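## Task

Locate plate B80 and seat it flat within the locators of the nest it already lies on, oriented so that well A1 is at the nest corner labelled A1. It must stay seated on its own, without the robot holding it. Afterwards release it and move the gripper away.

## Robot and tools

Robot: one four-axis plate-moving arm with a single parallel gripper that always stays level. It can translate in x, y and z and spin about its vertical axis, but it cannot tilt. The controlled point, end_effector_position, sits midway between the two rubber finger pads, about 2 to 3 cm behind the fingertips. The fingers extend along the gripper's +x axis and close along its y axis.

Scene: six nests, N1 to N6, each with one unseated plate on it. Which plate is on which nest is shown only by the ID labels. Well A1 is at the plate's cut-off corner, and each nest has a corner marked A1. Seated means lying flat inside the locators. Plates other than the target must not be nudged, rotated or tilted at all; even a small shift fails. Dropping the target plate a few millimetres while setting it down is fine, but any longer fall fails. Nothing may be knocked off the table.

Frames: the scene frame has its origin on the table top under the arm base, +z up, and +y to the left when looking along +x. Results report pose in this frame (end_effector_position in metres, end_effector_quat_wxyz). Movement commands, however, are written in the gripper's own axes. The reported hand position can be slightly off, more so at long reach.

A row (used by both movement tools) is 5 numbers, each in [-1, 1], in this order: dx, dy, dz, rz, opening. The first four are an offset, not a pose: a displacement in the gripper's own axes from the gripper's measured pose at the start of the action. A value of 1.0 equals 0.6 m for dx, dy, dz and 180 degrees for rz; rz rotates about the gripper z axis, turning +x toward +y. Opening is absolute, not an offset: +1 is fully open (0.140 m), -1 is closed (pads still 0.066 m apart). Closing fully from fully open takes at least about 0.6 s.

execute_actions(actions): a list of actions run one after another. Each action is a table of 0 to 15 rows; each row lasts one control step of 1/30 s, so an action spans 15 steps (0.5 s), and a short table repeats its final row for the remaining steps. Every row in an action is measured from the same start pose of that action, not from the row before. For the first action in a call, the start pose is the last pose reported in this scene. An empty list simply returns state and images.

move(target, speed, blocking): drives the gripper in a straight line toward one row-style target, whose offsets are taken from the pose in the scene's most recent result that shows one. speed is the path's top speed in m/s, 0.002 to 0.5 (default 0.25); rotation is capped at twice that value in rad/s. The path lasts 0.5 to 10 s and is cut off at 10 s. The gripper takes the shorter rotation. The opening is applied when the move begins. The path ignores obstacles; the gripper may lag, drift, or overshoot speed, especially with the arm nearly straight. Faster contact hits harder, and aiming further beyond the contact point presses harder. With blocking=false the result arrives after 0.5 s while the arm continues; until a result shows the move has ended, other moves and action rows are rejected, so use wait or stop first. The extra 'move:' line reports how it ended (done, off_target, moving, held, fault, ...), the distance from target, and limits: paced means the sent pose was clipped; held means a safety check blocked some steps, after which the arm may move much faster than speed.

wait(seconds): 0 to 10 s; the arm keeps its last command, and a running move continues; returns early when that move ends. stop(): brakes a running move; braking needs room, more when fast; the fingers keep moving. zoom_image(camera, region): enlarged view of [x0, y0, x1, y1] pixels (top-left origin, at most 504 by 504) of the latest image from cam_head_left, cam_head_right, cam_high, cam_low or cam_wrist. finished_scene(scene): ends the given scene irrevocably after the last command is held, reports success, and begins the next task.

Control behaviour: each step the commanded pose is clipped to within 70 mm and 16 degrees of the measured pose, so large offsets may take several actions; after an action the arm goes at most to the last clipped pose, so send the remainder next. 'Hand target' shows where the controller is heading. Because offsets come from the measured pose, repeating a small offset against a rigid surface does not push harder, but against something yielding it goes deeper. Joints slow together and stop together when reversed. The robot keeps holding its last command while you are composing a reply.

Result lines: Joint positions gives lift (m, 0 to 0.550), shoulder (-2.000 to 2.000), elbow (-2.800 to 2.800), wrist yaw (-12.566 to 12.566), then pad gap in m. Keep the elbow more than 0.4 rad from 0, or the arm can fold and fault. grip_measured is the finger opening on the command scale; readings may carry a constant error of about 1 mm. To hold something, command an opening below grip_measured: roughly 0.04 below for a firm grip, less for a gentler one. Pad force tops out near 18 N, but a fast close can squeeze harder, sometimes until the fingers spring open. 'pose unreachable' means the clearance check altered or blocked the command. Step readings list end_effector_position at some steps; HELD marks a step partly held back.

Hazards: contact torque reaching a joint's load limit (lift 52.8 N, shoulder 7.92 N m, elbow 3.96 N m, wrist yaw 1.32 N m, including a held object's weight) halts the arm for 10 s and drops the rest of the call. Holding a load heats motors; MOTOR HOT appears from 85 °C and at 100 °C an OVER-TEMPERATURE FAULT brakes the arm until it cools. Avoid drops, slips, slams, hard hits and strong pushes; be quick and economical with motion.

Each tool is called after "Emit:" by a JSON object that holds its "name" and its "arguments".

## Session

Emit:
{"name": "execute_actions", "arguments": {"actions": []}}

Scene clock: 0.00 s.
end_effector_position=(+0.3740, -0.0656, +0.5162) grip_measured=+0.99 end_effector_quat_wxyz=(+0.384, +0.000, +0.000, +0.924)
Joint positions: [0.511 0.266 1.42  0.668 0.14 ]
Hand target: +0.374, -0.066, +0.516; +0.384, +0.000, +0.000, +0.924

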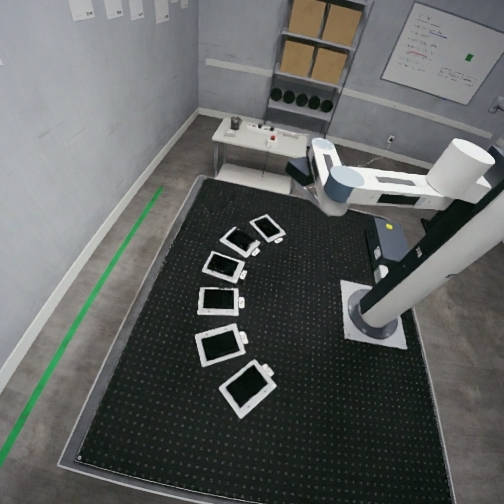

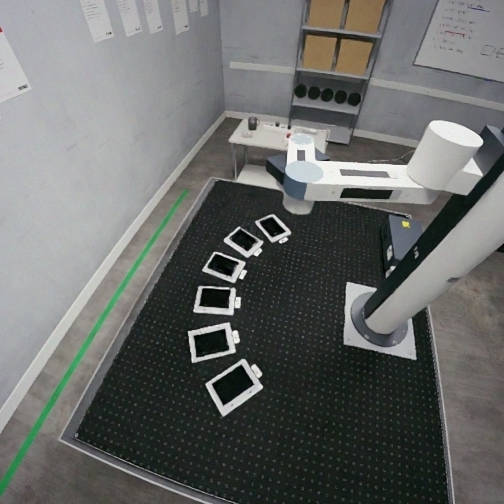

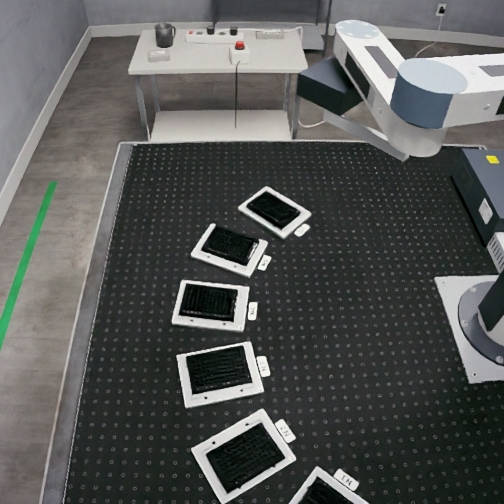

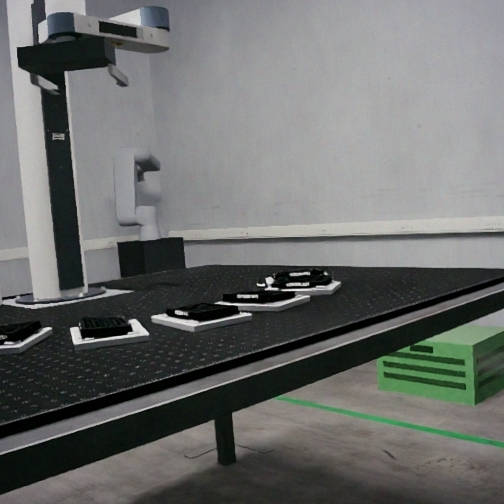

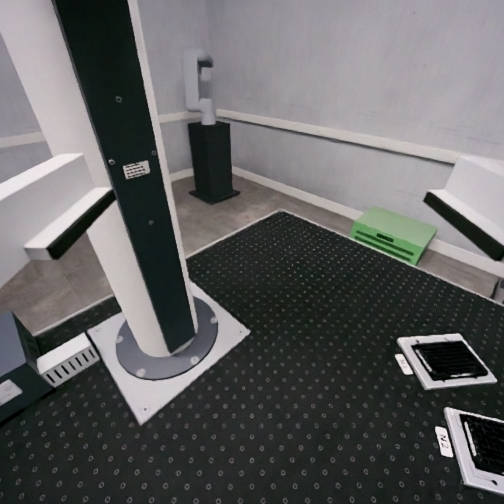

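Emit:
{"name": "zoom_image", "arguments": {"camera": "cam_low", "region": [140, 255, 350, 340]}}

Emit:
{"name": "zoom_image", "arguments": {"camera": "cam_high", "region": [160, 180, 330, 340]}}

Emit:
{"name": "zoom_image", "arguments": {"camera": "cam_high", "region": [160, 330, 380, 504]}}

Emit:
{"name": "zoom_image", "arguments": {"camera": "cam_low", "region": [0, 300, 160, 370]}}

Region (140, 255, 350, 340) of cam_low's 504x504 image, scaled by 2.400, with more detail than that image has; it fills the top 204 rows of this view, and the rest is white.

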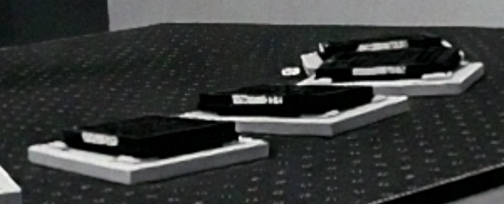

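Region (160, 180, 330, 340) of cam_high's 504x504 image, scaled by 2.965, with more detail than that image has; it fills the top 474 rows of this view, and the rest is white.

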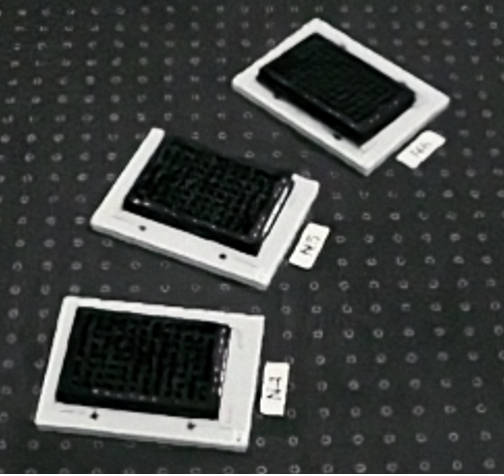

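Region (160, 330, 380, 504) of cam_high's 504x504 image, scaled by 2.291, with more detail than that image has; it fills the top 399 rows of this view, and the rest is white.

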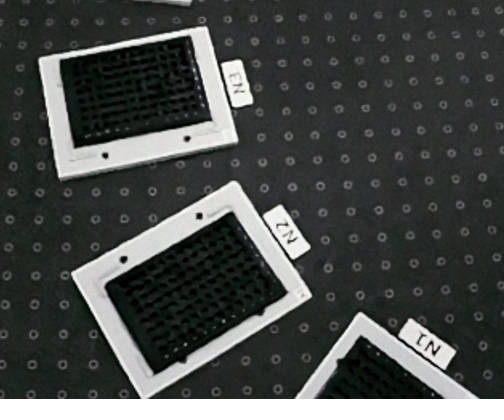

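Region (0, 300, 160, 370) of cam_low's 504x504 image, scaled by 3.150, with more detail than that image has; it fills the top 220 rows of this view, and the rest is white.

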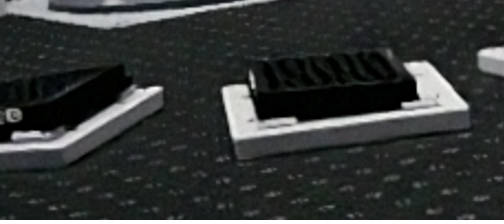

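Emit:
{"name": "zoom_image", "arguments": {"camera": "cam_low", "region": [265, 262, 345, 302]}}

Emit:
{"name": "zoom_image", "arguments": {"camera": "cam_low", "region": [165, 285, 265, 325]}}

Emit:
{"name": "zoom_image", "arguments": {"camera": "cam_low", "region": [0, 315, 60, 355]}}

Emit:
{"name": "zoom_image", "arguments": {"camera": "cam_wrist", "region": [384, 320, 504, 504]}}

Region (265, 262, 345, 302) of cam_low's 504x504 image, scaled by 6.300, with more detail than that image has.

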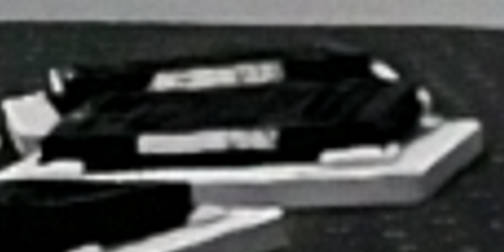

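Region (165, 285, 265, 325) of cam_low's 504x504 image, scaled by 5.040, with more detail than that image has; it fills the top 202 rows of this view, and the rest is white.

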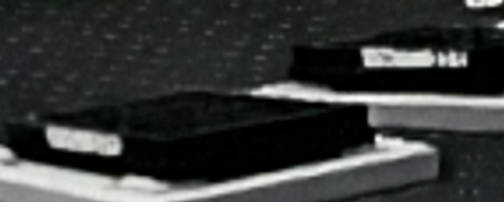

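Region (0, 315, 60, 355) of cam_low's 504x504 image, scaled by 8.400, with more detail than that image has.

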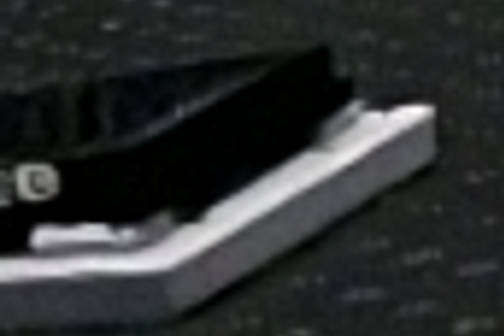

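Region (384, 320, 504, 504) of cam_wrist's 504x504 image, scaled by 2.739, with more detail than that image has; it fills the left 329 columns of this view, and the rest is white.

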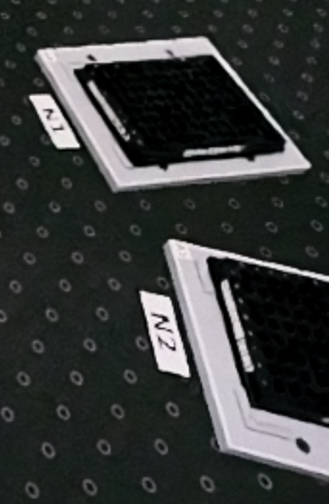

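Emit:
{"name": "move", "arguments": {"target": [-0.012, -0.05, -0.6, -0.749, 1], "speed": 0.4}}

Scene clock: 35.17 s.
end_effector_position=(+0.4003, -0.0496, +0.1562) grip_measured=+0.99 end_effector_quat_wxyz=(+1.000, +0.000, +0.000, +0.001)
Joint positions: [ 0.151  0.457  0.35  -0.806  0.14 ]
Hand target: +0.400, -0.050, +0.156; +1.000, +0.000, +0.000, +0.001
Off the commanded pose: 0.000 m, 0 deg.
move: done

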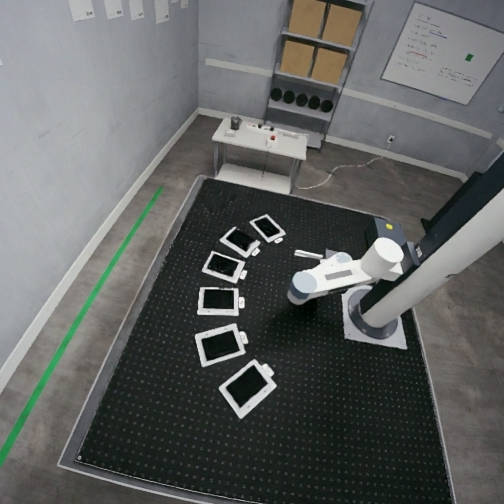

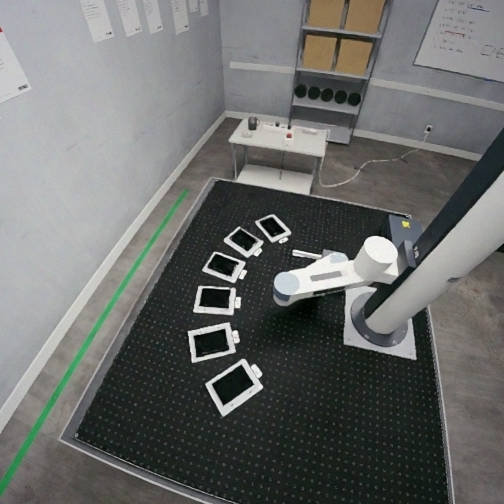

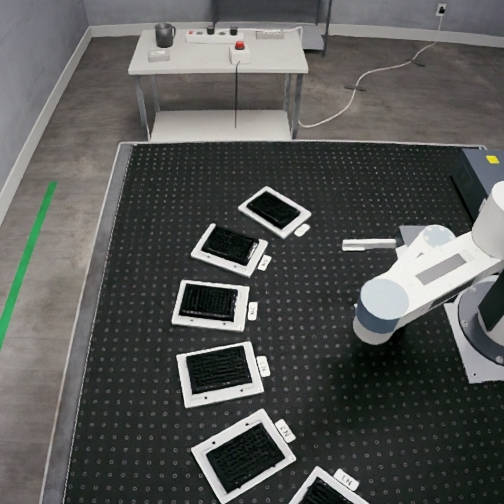

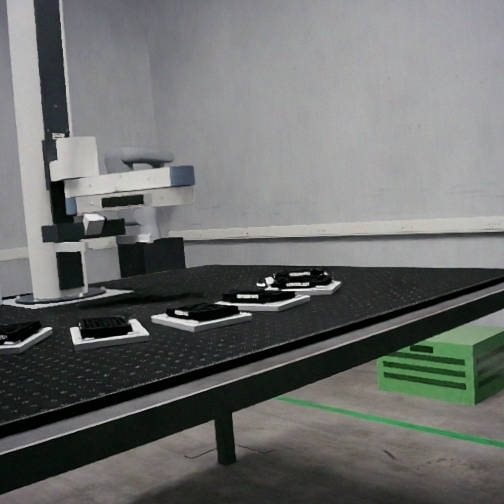

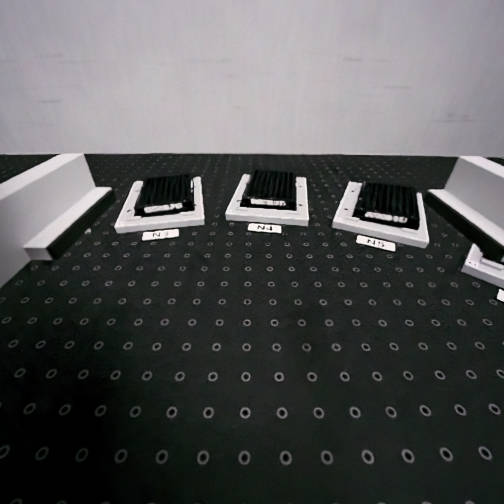

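Emit:
{"name": "move", "arguments": {"target": [0.2, -0.03, -0.08, 0, 1]}}

Emit:
{"name": "zoom_image", "arguments": {"camera": "cam_wrist", "region": [0, 130, 504, 300]}}

Scene clock: 47.67 s.
end_effector_position=(+0.5204, -0.0672, +0.1081) grip_measured=+0.99 end_effector_quat_wxyz=(+1.000, +0.000, +0.000, +0.001)
Joint positions: [ 0.103  0.662  0.845 -1.504  0.14 ]
Hand target: +0.520, -0.067, +0.108; +1.000, +0.000, +0.000, +0.001
Off the commanded pose: 0.000 m, 0 deg.
move: done

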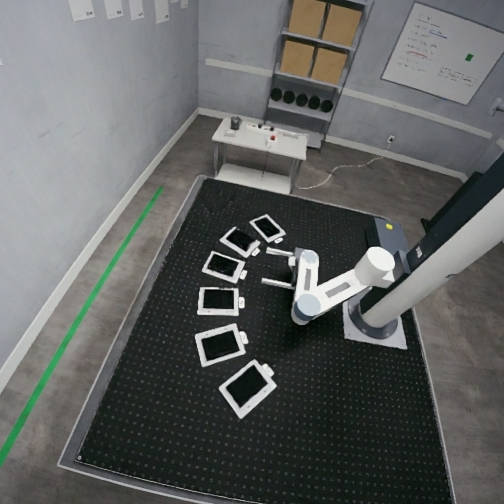

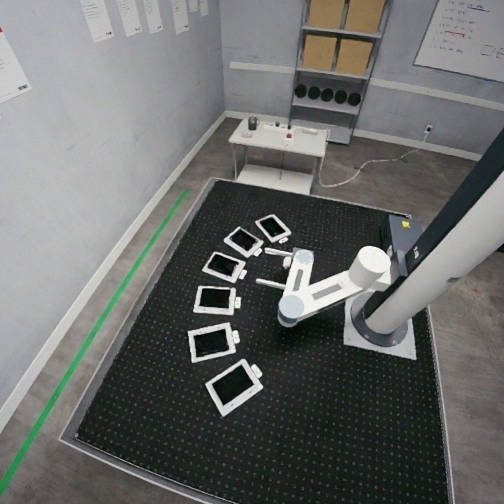

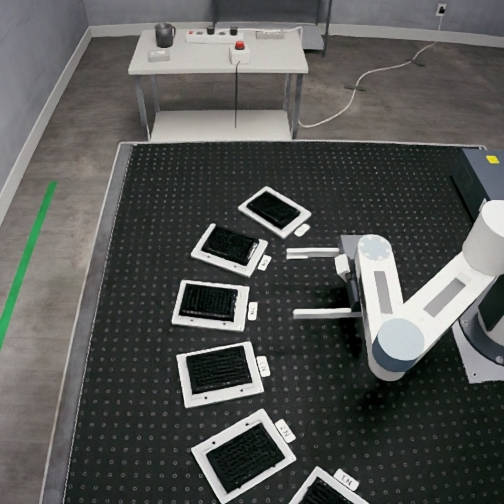

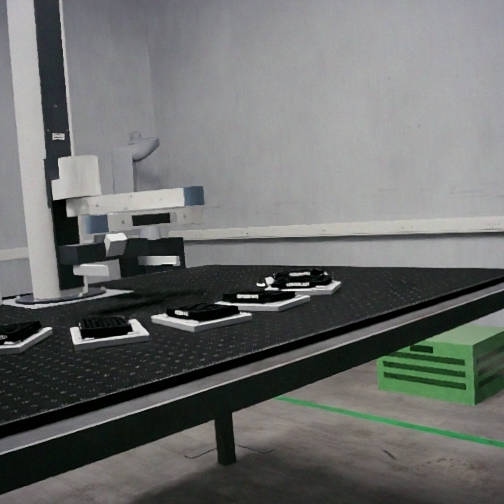

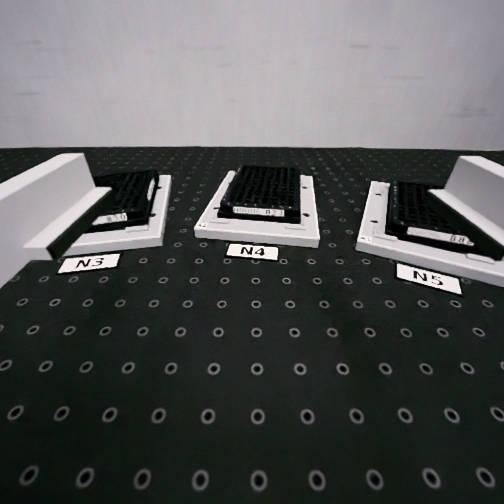

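Region (0, 130, 504, 300) of cam_wrist's 504x504 image, scaled by 1.000; it fills the top 170 rows of this view, and the rest is white.

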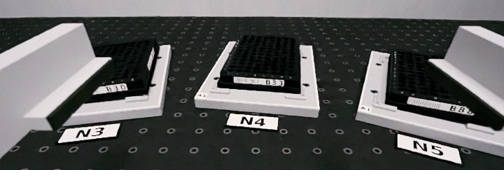

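Emit:
{"name": "zoom_image", "arguments": {"camera": "cam_wrist", "region": [70, 160, 330, 270]}}

Emit:
{"name": "zoom_image", "arguments": {"camera": "cam_wrist", "region": [350, 170, 504, 290]}}

Region (70, 160, 330, 270) of cam_wrist's 504x504 image, scaled by 1.938, with more detail than that image has; it fills the top 213 rows of this view, and the rest is white.

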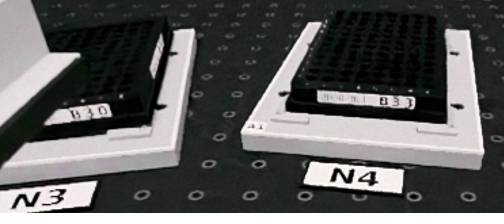

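Region (350, 170, 504, 290) of cam_wrist's 504x504 image, scaled by 3.273, with more detail than that image has; it fills the top 393 rows of this view, and the rest is white.

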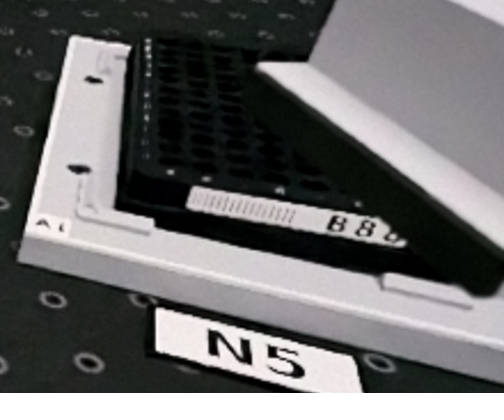

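Emit:
{"name": "move", "arguments": {"target": [-0.09, -0.2, 0.02, -0.2, 1], "speed": 0.35}}

Emit:
{"name": "zoom_image", "arguments": {"camera": "cam_wrist", "region": [100, 150, 440, 300]}}

Scene clock: 64.37 s.
end_effector_position=(+0.4666, -0.1874, +0.1201) grip_measured=+0.99 end_effector_quat_wxyz=(+0.951, +0.000, +0.000, -0.308)
Joint positions: [ 0.115  0.456  0.805 -1.887  0.14 ]
Hand target: +0.467, -0.187, +0.120; +0.951, +0.000, +0.000, -0.308
Off the commanded pose: 0.000 m, 0 deg.
move: done

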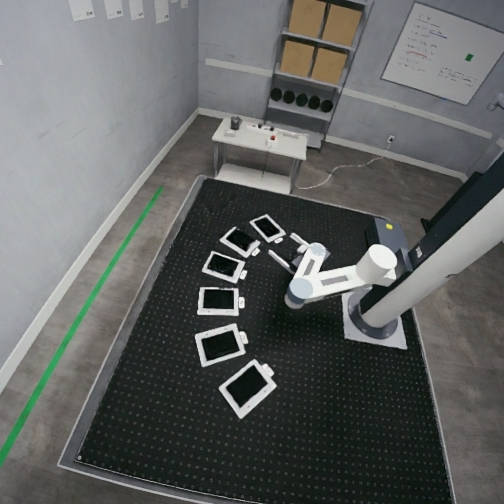

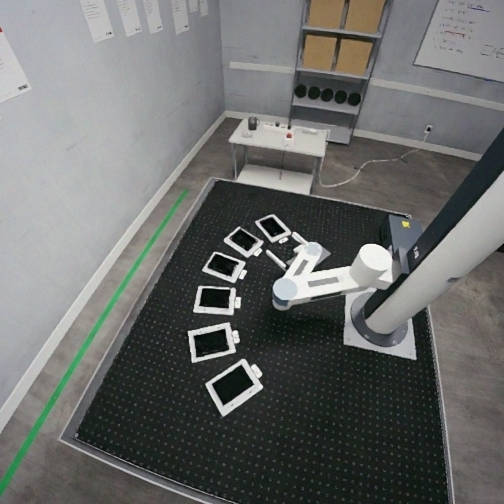

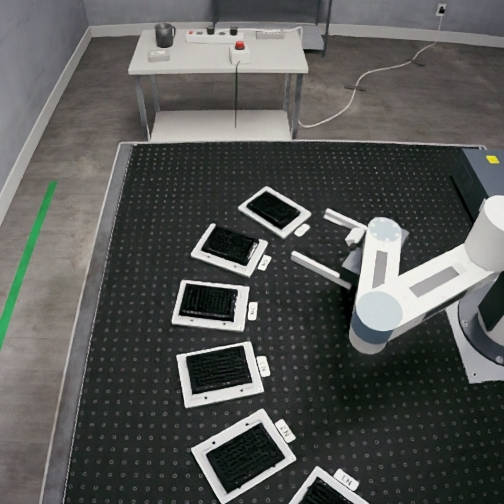

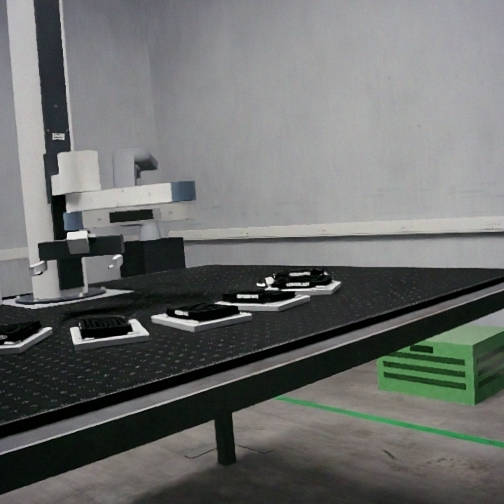

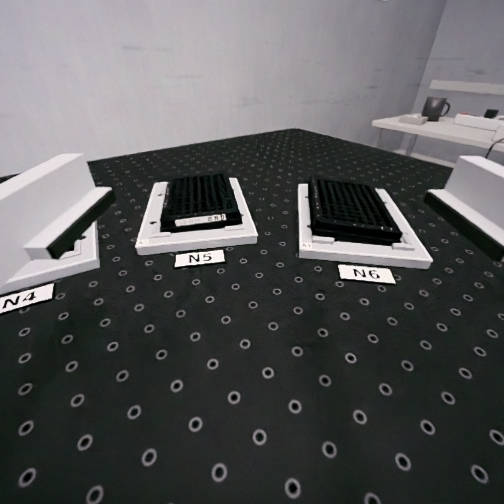

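Region (100, 150, 440, 300) of cam_wrist's 504x504 image, scaled by 1.482, with more detail than that image has; it fills the top 222 rows of this view, and the rest is white.

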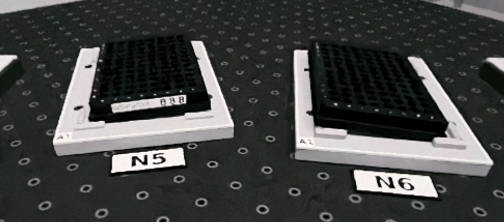

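Emit:
{"name": "zoom_image", "arguments": {"camera": "cam_wrist", "region": [130, 165, 270, 270]}}

Emit:
{"name": "zoom_image", "arguments": {"camera": "cam_wrist", "region": [290, 165, 440, 285]}}

Region (130, 165, 270, 270) of cam_wrist's 504x504 image, scaled by 3.600, with more detail than that image has; it fills the top 378 rows of this view, and the rest is white.

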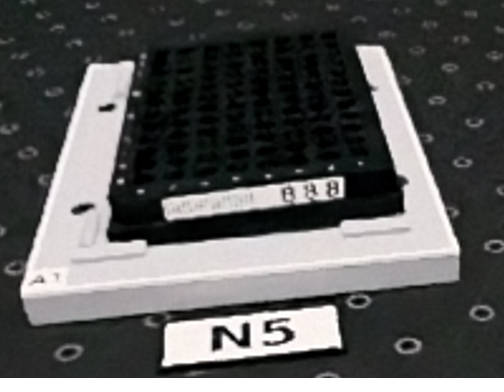

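Region (290, 165, 440, 285) of cam_wrist's 504x504 image, scaled by 3.360, with more detail than that image has; it fills the top 403 rows of this view, and the rest is white.

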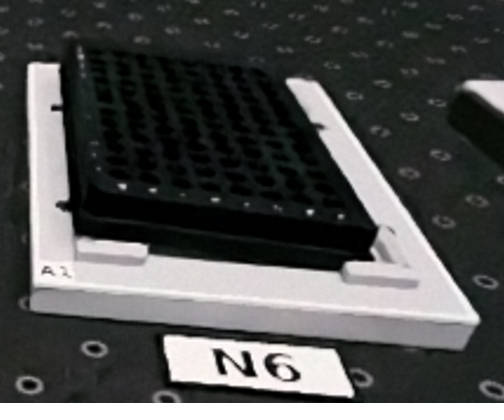

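Emit:
{"name": "move", "arguments": {"target": [-0.33, 0.5, 0, 0.4, 1], "speed": 0.5}}

Emit:
{"name": "zoom_image", "arguments": {"camera": "cam_wrist", "region": [80, 150, 420, 300]}}

Scene clock: 89.57 s.
end_effector_position=(+0.4821, +0.1721, +0.1201) grip_measured=+0.99 end_effector_quat_wxyz=(+0.951, +0.000, +0.000, +0.310)
Joint positions: [ 0.115  1.414  0.834 -1.617  0.14 ]
Hand target: +0.482, +0.172, +0.120; +0.951, +0.000, +0.000, +0.310
Off the commanded pose: 0.000 m, 0 deg.
move: done

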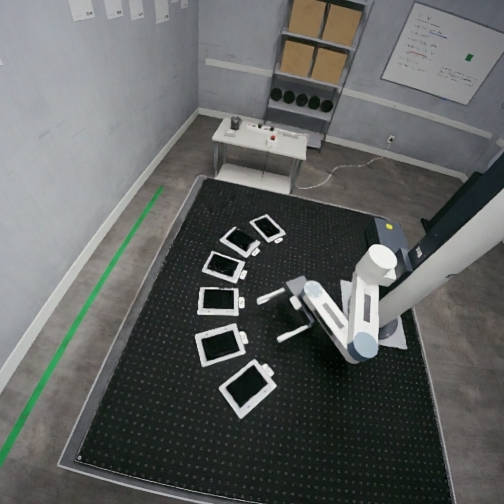

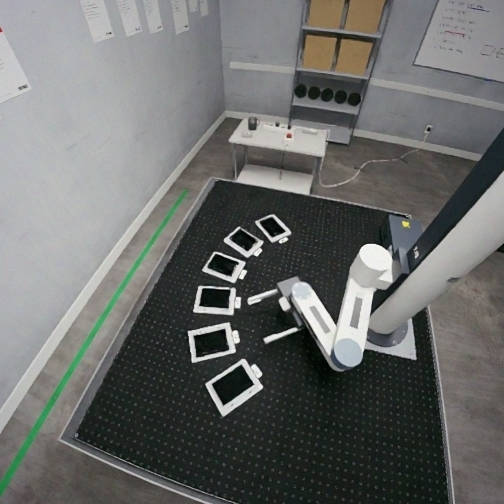

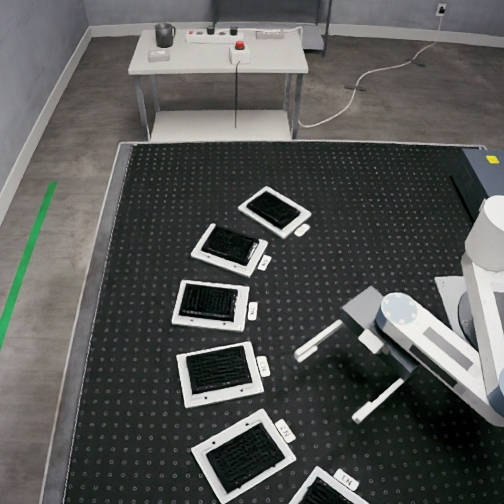

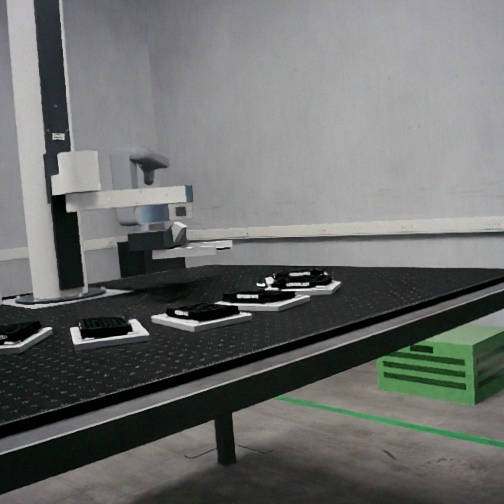

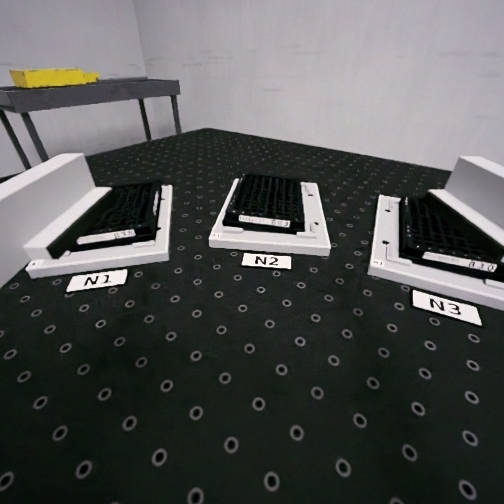

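Region (80, 150, 420, 300) of cam_wrist's 504x504 image, scaled by 1.482, with more detail than that image has; it fills the top 222 rows of this view, and the rest is white.

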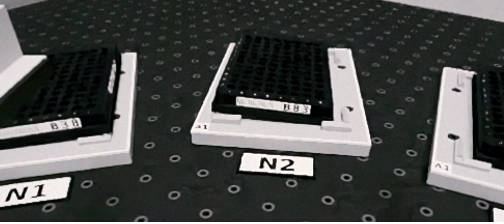

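Emit:
{"name": "move", "arguments": {"target": [-0.485, -0.593, -0.03, -0.445, 1], "speed": 0.5}}

Scene clock: 106.97 s.
end_effector_position=(+0.4569, -0.2871, +0.1021) grip_measured=+0.99 end_effector_quat_wxyz=(+0.927, +0.000, +0.000, -0.374)
Joint positions: [ 0.097  0.105  1.048 -1.92   0.14 ]
Hand target: +0.457, -0.287, +0.102; +0.927, +0.000, +0.000, -0.374
Off the commanded pose: 0.000 m, 0 deg.
move: done

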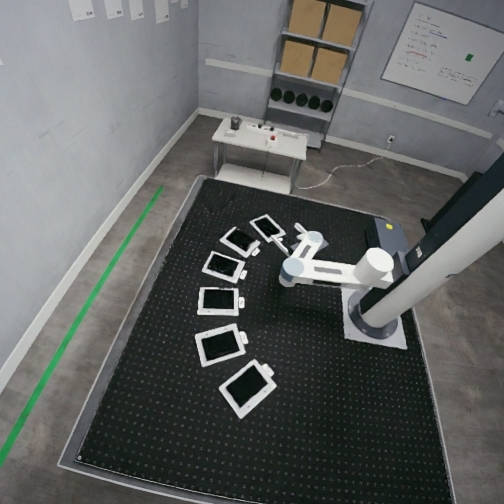

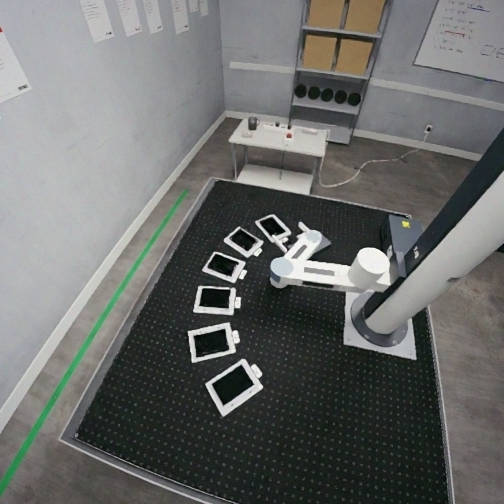

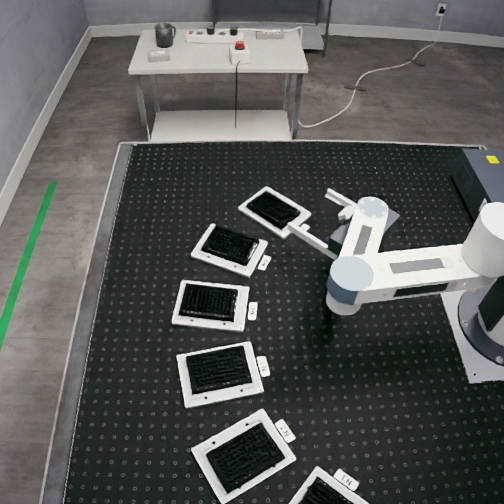

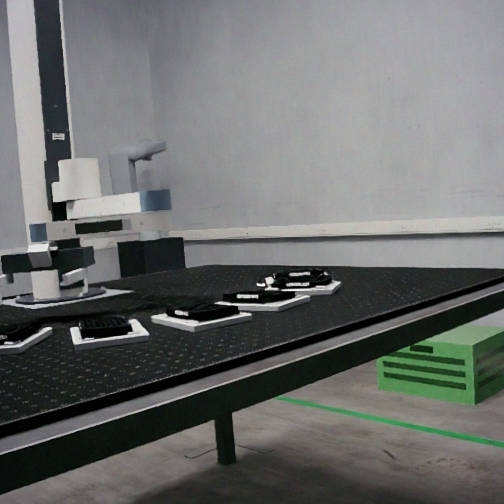

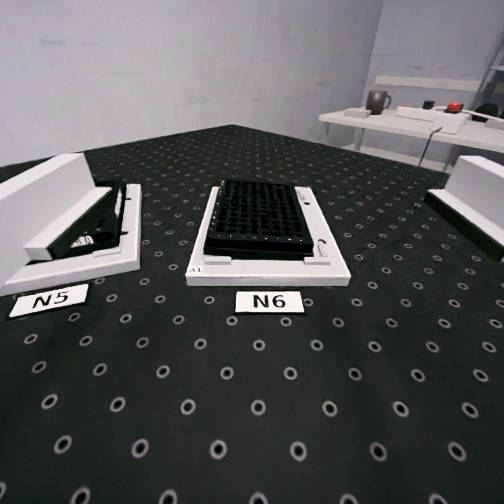

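Emit:
{"name": "zoom_image", "arguments": {"camera": "cam_wrist", "region": [175, 170, 365, 320]}}

Region (175, 170, 365, 320) of cam_wrist's 504x504 image, scaled by 2.653, with more detail than that image has; it fills the top 398 rows of this view, and the rest is white.

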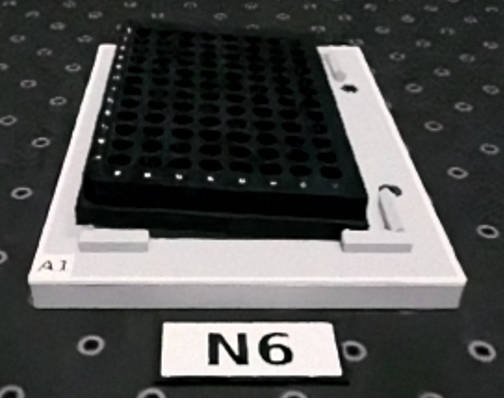

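Emit:
{"name": "move", "arguments": {"target": [0.2, -0.004, -0.075, 0.004, 0.5]}}

Scene clock: 130.17 s.
end_effector_position=(+0.5416, -0.3721, +0.0571) grip_measured=+0.50 end_effector_quat_wxyz=(+0.930, +0.000, +0.000, -0.368)
Joint positions: [ 0.052 -0.131  1.648 -2.271  0.121]
Hand target: +0.542, -0.372, +0.057; +0.930, +0.000, +0.000, -0.368
Off the commanded pose: 0.000 m, 0 deg.
move: done

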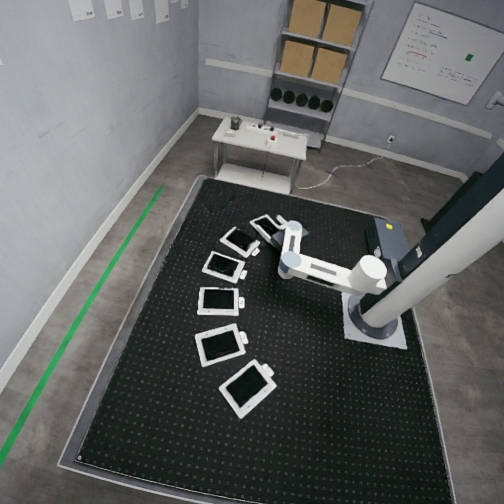

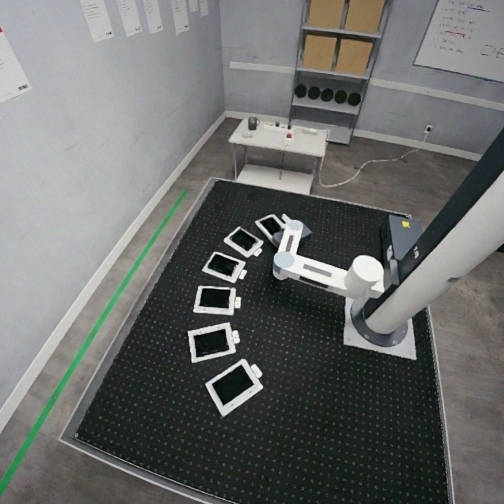

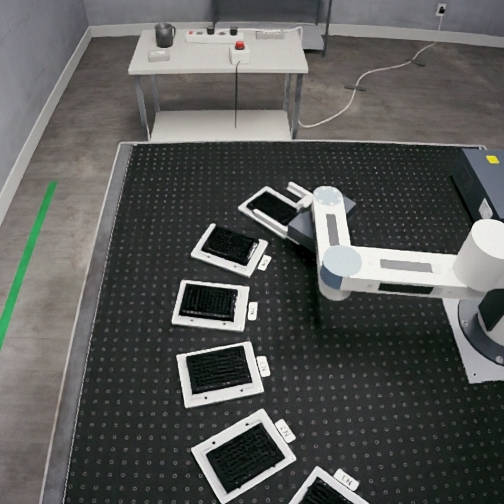

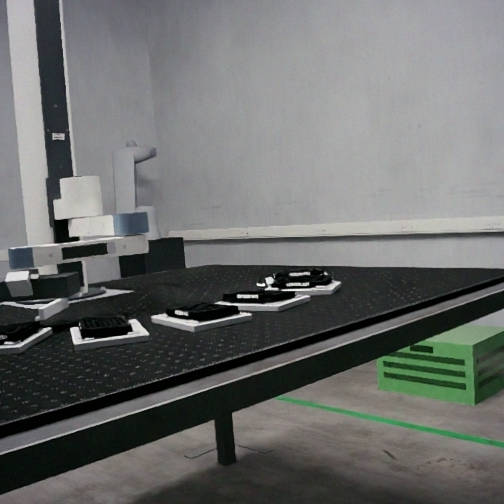

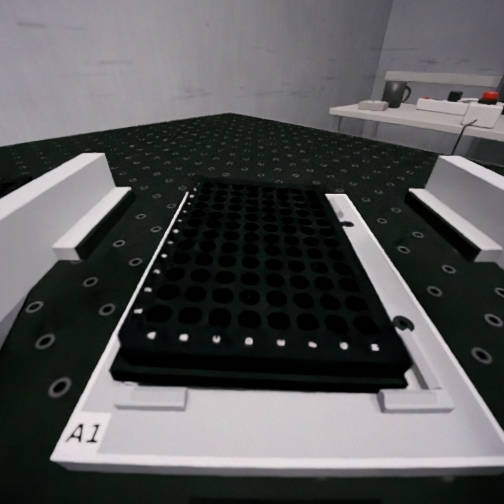

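Emit:
{"name": "move", "arguments": {"target": [0.022, -0.005, -0.025, -0.01, 0.3], "speed": 0.1}}

Emit:
{"name": "zoom_image", "arguments": {"camera": "cam_low", "region": [0, 280, 100, 360]}}

Scene clock: 149.50 s.
end_effector_position=(+0.5492, -0.3833, +0.0420) grip_measured=+0.30 end_effector_quat_wxyz=(+0.924, +0.000, +0.000, -0.383)
Joint positions: [ 0.037 -0.159  1.724 -2.351  0.114]
Hand target: +0.549, -0.383, +0.042; +0.924, +0.000, +0.000, -0.383
Off the commanded pose: 0.000 m, 0 deg.
move: done

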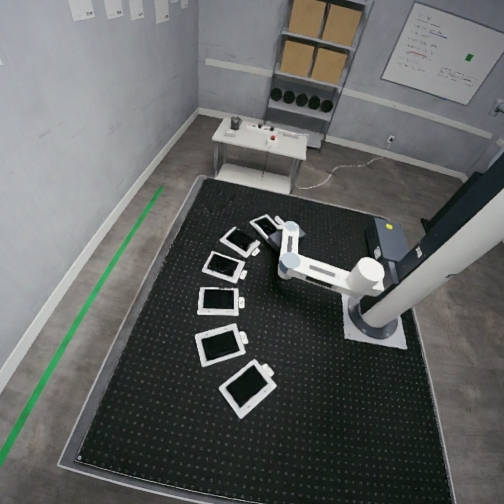

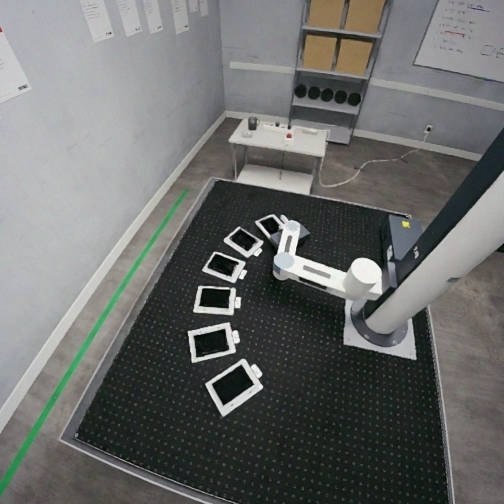

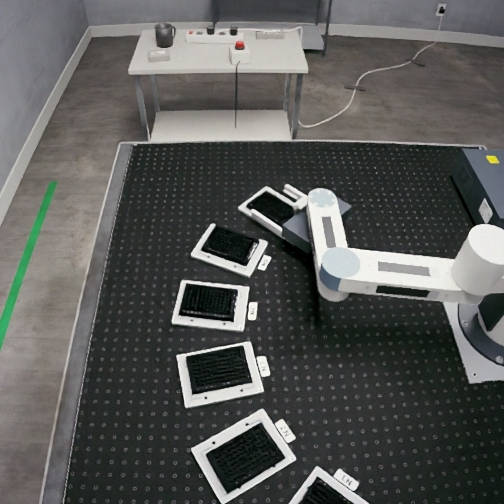

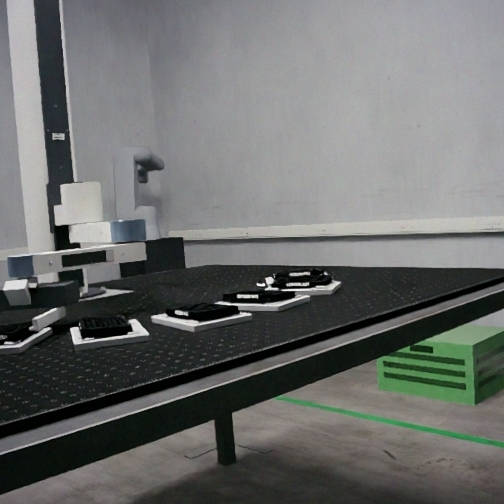

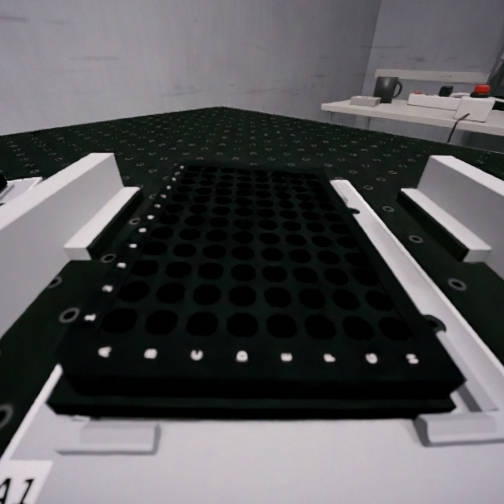

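Region (0, 280, 100, 360) of cam_low's 504x504 image, scaled by 5.040, with more detail than that image has; it fills the top 403 rows of this view, and the rest is white.

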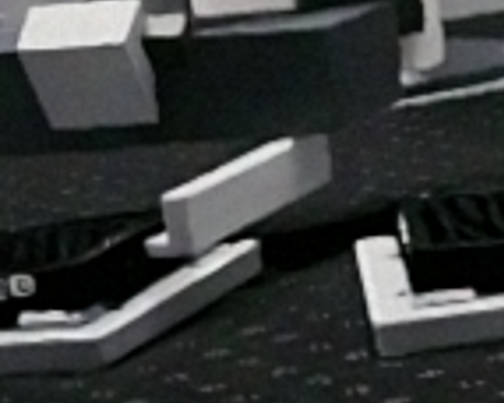

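Emit:
{"name": "move", "arguments": {"target": [0.002, 0.0025, -0.01, 0, 0.1], "speed": 0.05}}

Emit:
{"name": "zoom_image", "arguments": {"camera": "cam_low", "region": [0, 290, 80, 360]}}

Emit:
{"name": "zoom_image", "arguments": {"camera": "cam_wrist", "region": [0, 140, 504, 504]}}

Scene clock: 178.70 s.
end_effector_position=(+0.5510, -0.3831, +0.0360) grip_measured=+0.10 end_effector_quat_wxyz=(+0.924, +0.000, +0.000, -0.383)
Joint positions: [ 0.031 -0.158  1.731 -2.359  0.107]
Hand target: +0.551, -0.383, +0.036; +0.924, +0.000, +0.000, -0.383
Off the commanded pose: 0.000 m, 0 deg.
move: done

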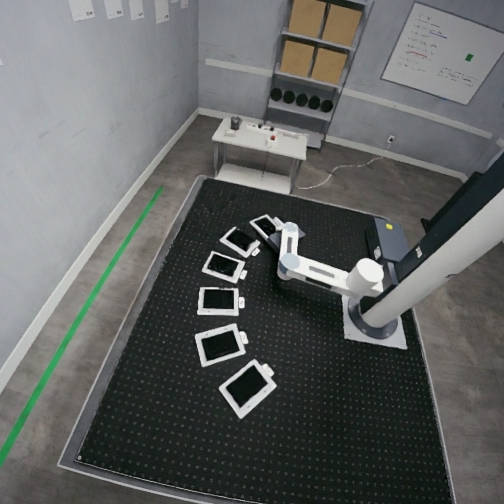

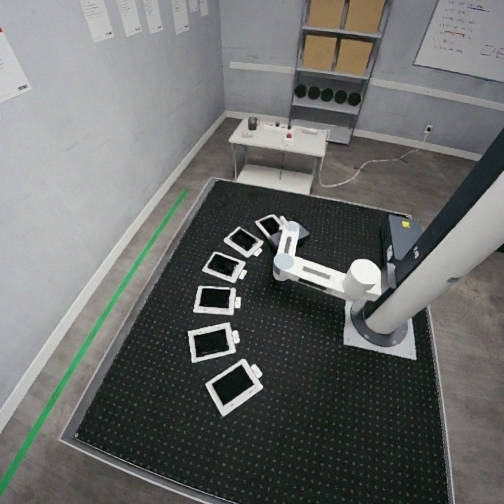

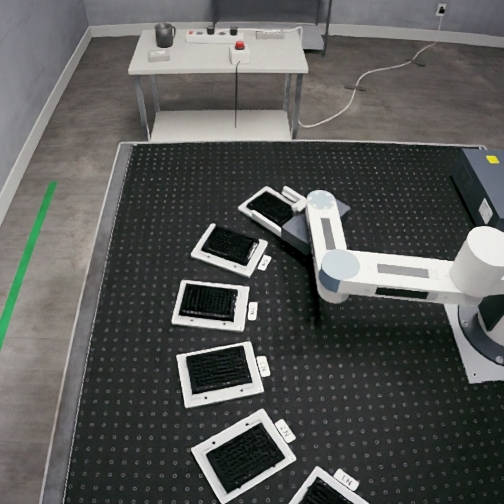

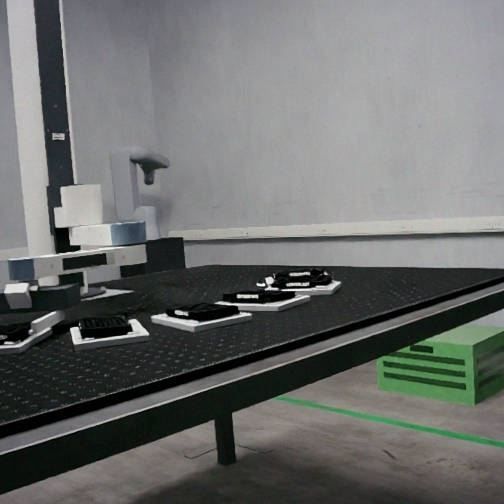

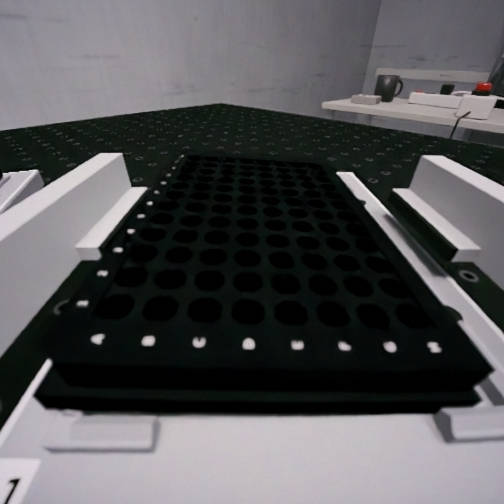

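Region (0, 290, 80, 360) of cam_low's 504x504 image, scaled by 6.300, with more detail than that image has; it fills the top 441 rows of this view, and the rest is white.

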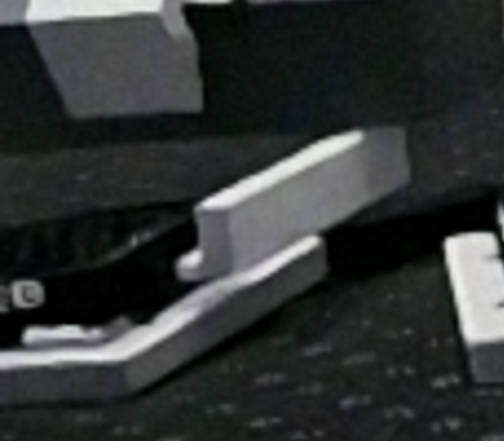

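Region (0, 140, 504, 504) of cam_wrist's 504x504 image, scaled by 1.000.

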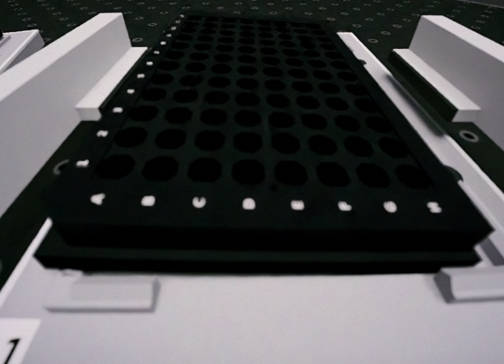

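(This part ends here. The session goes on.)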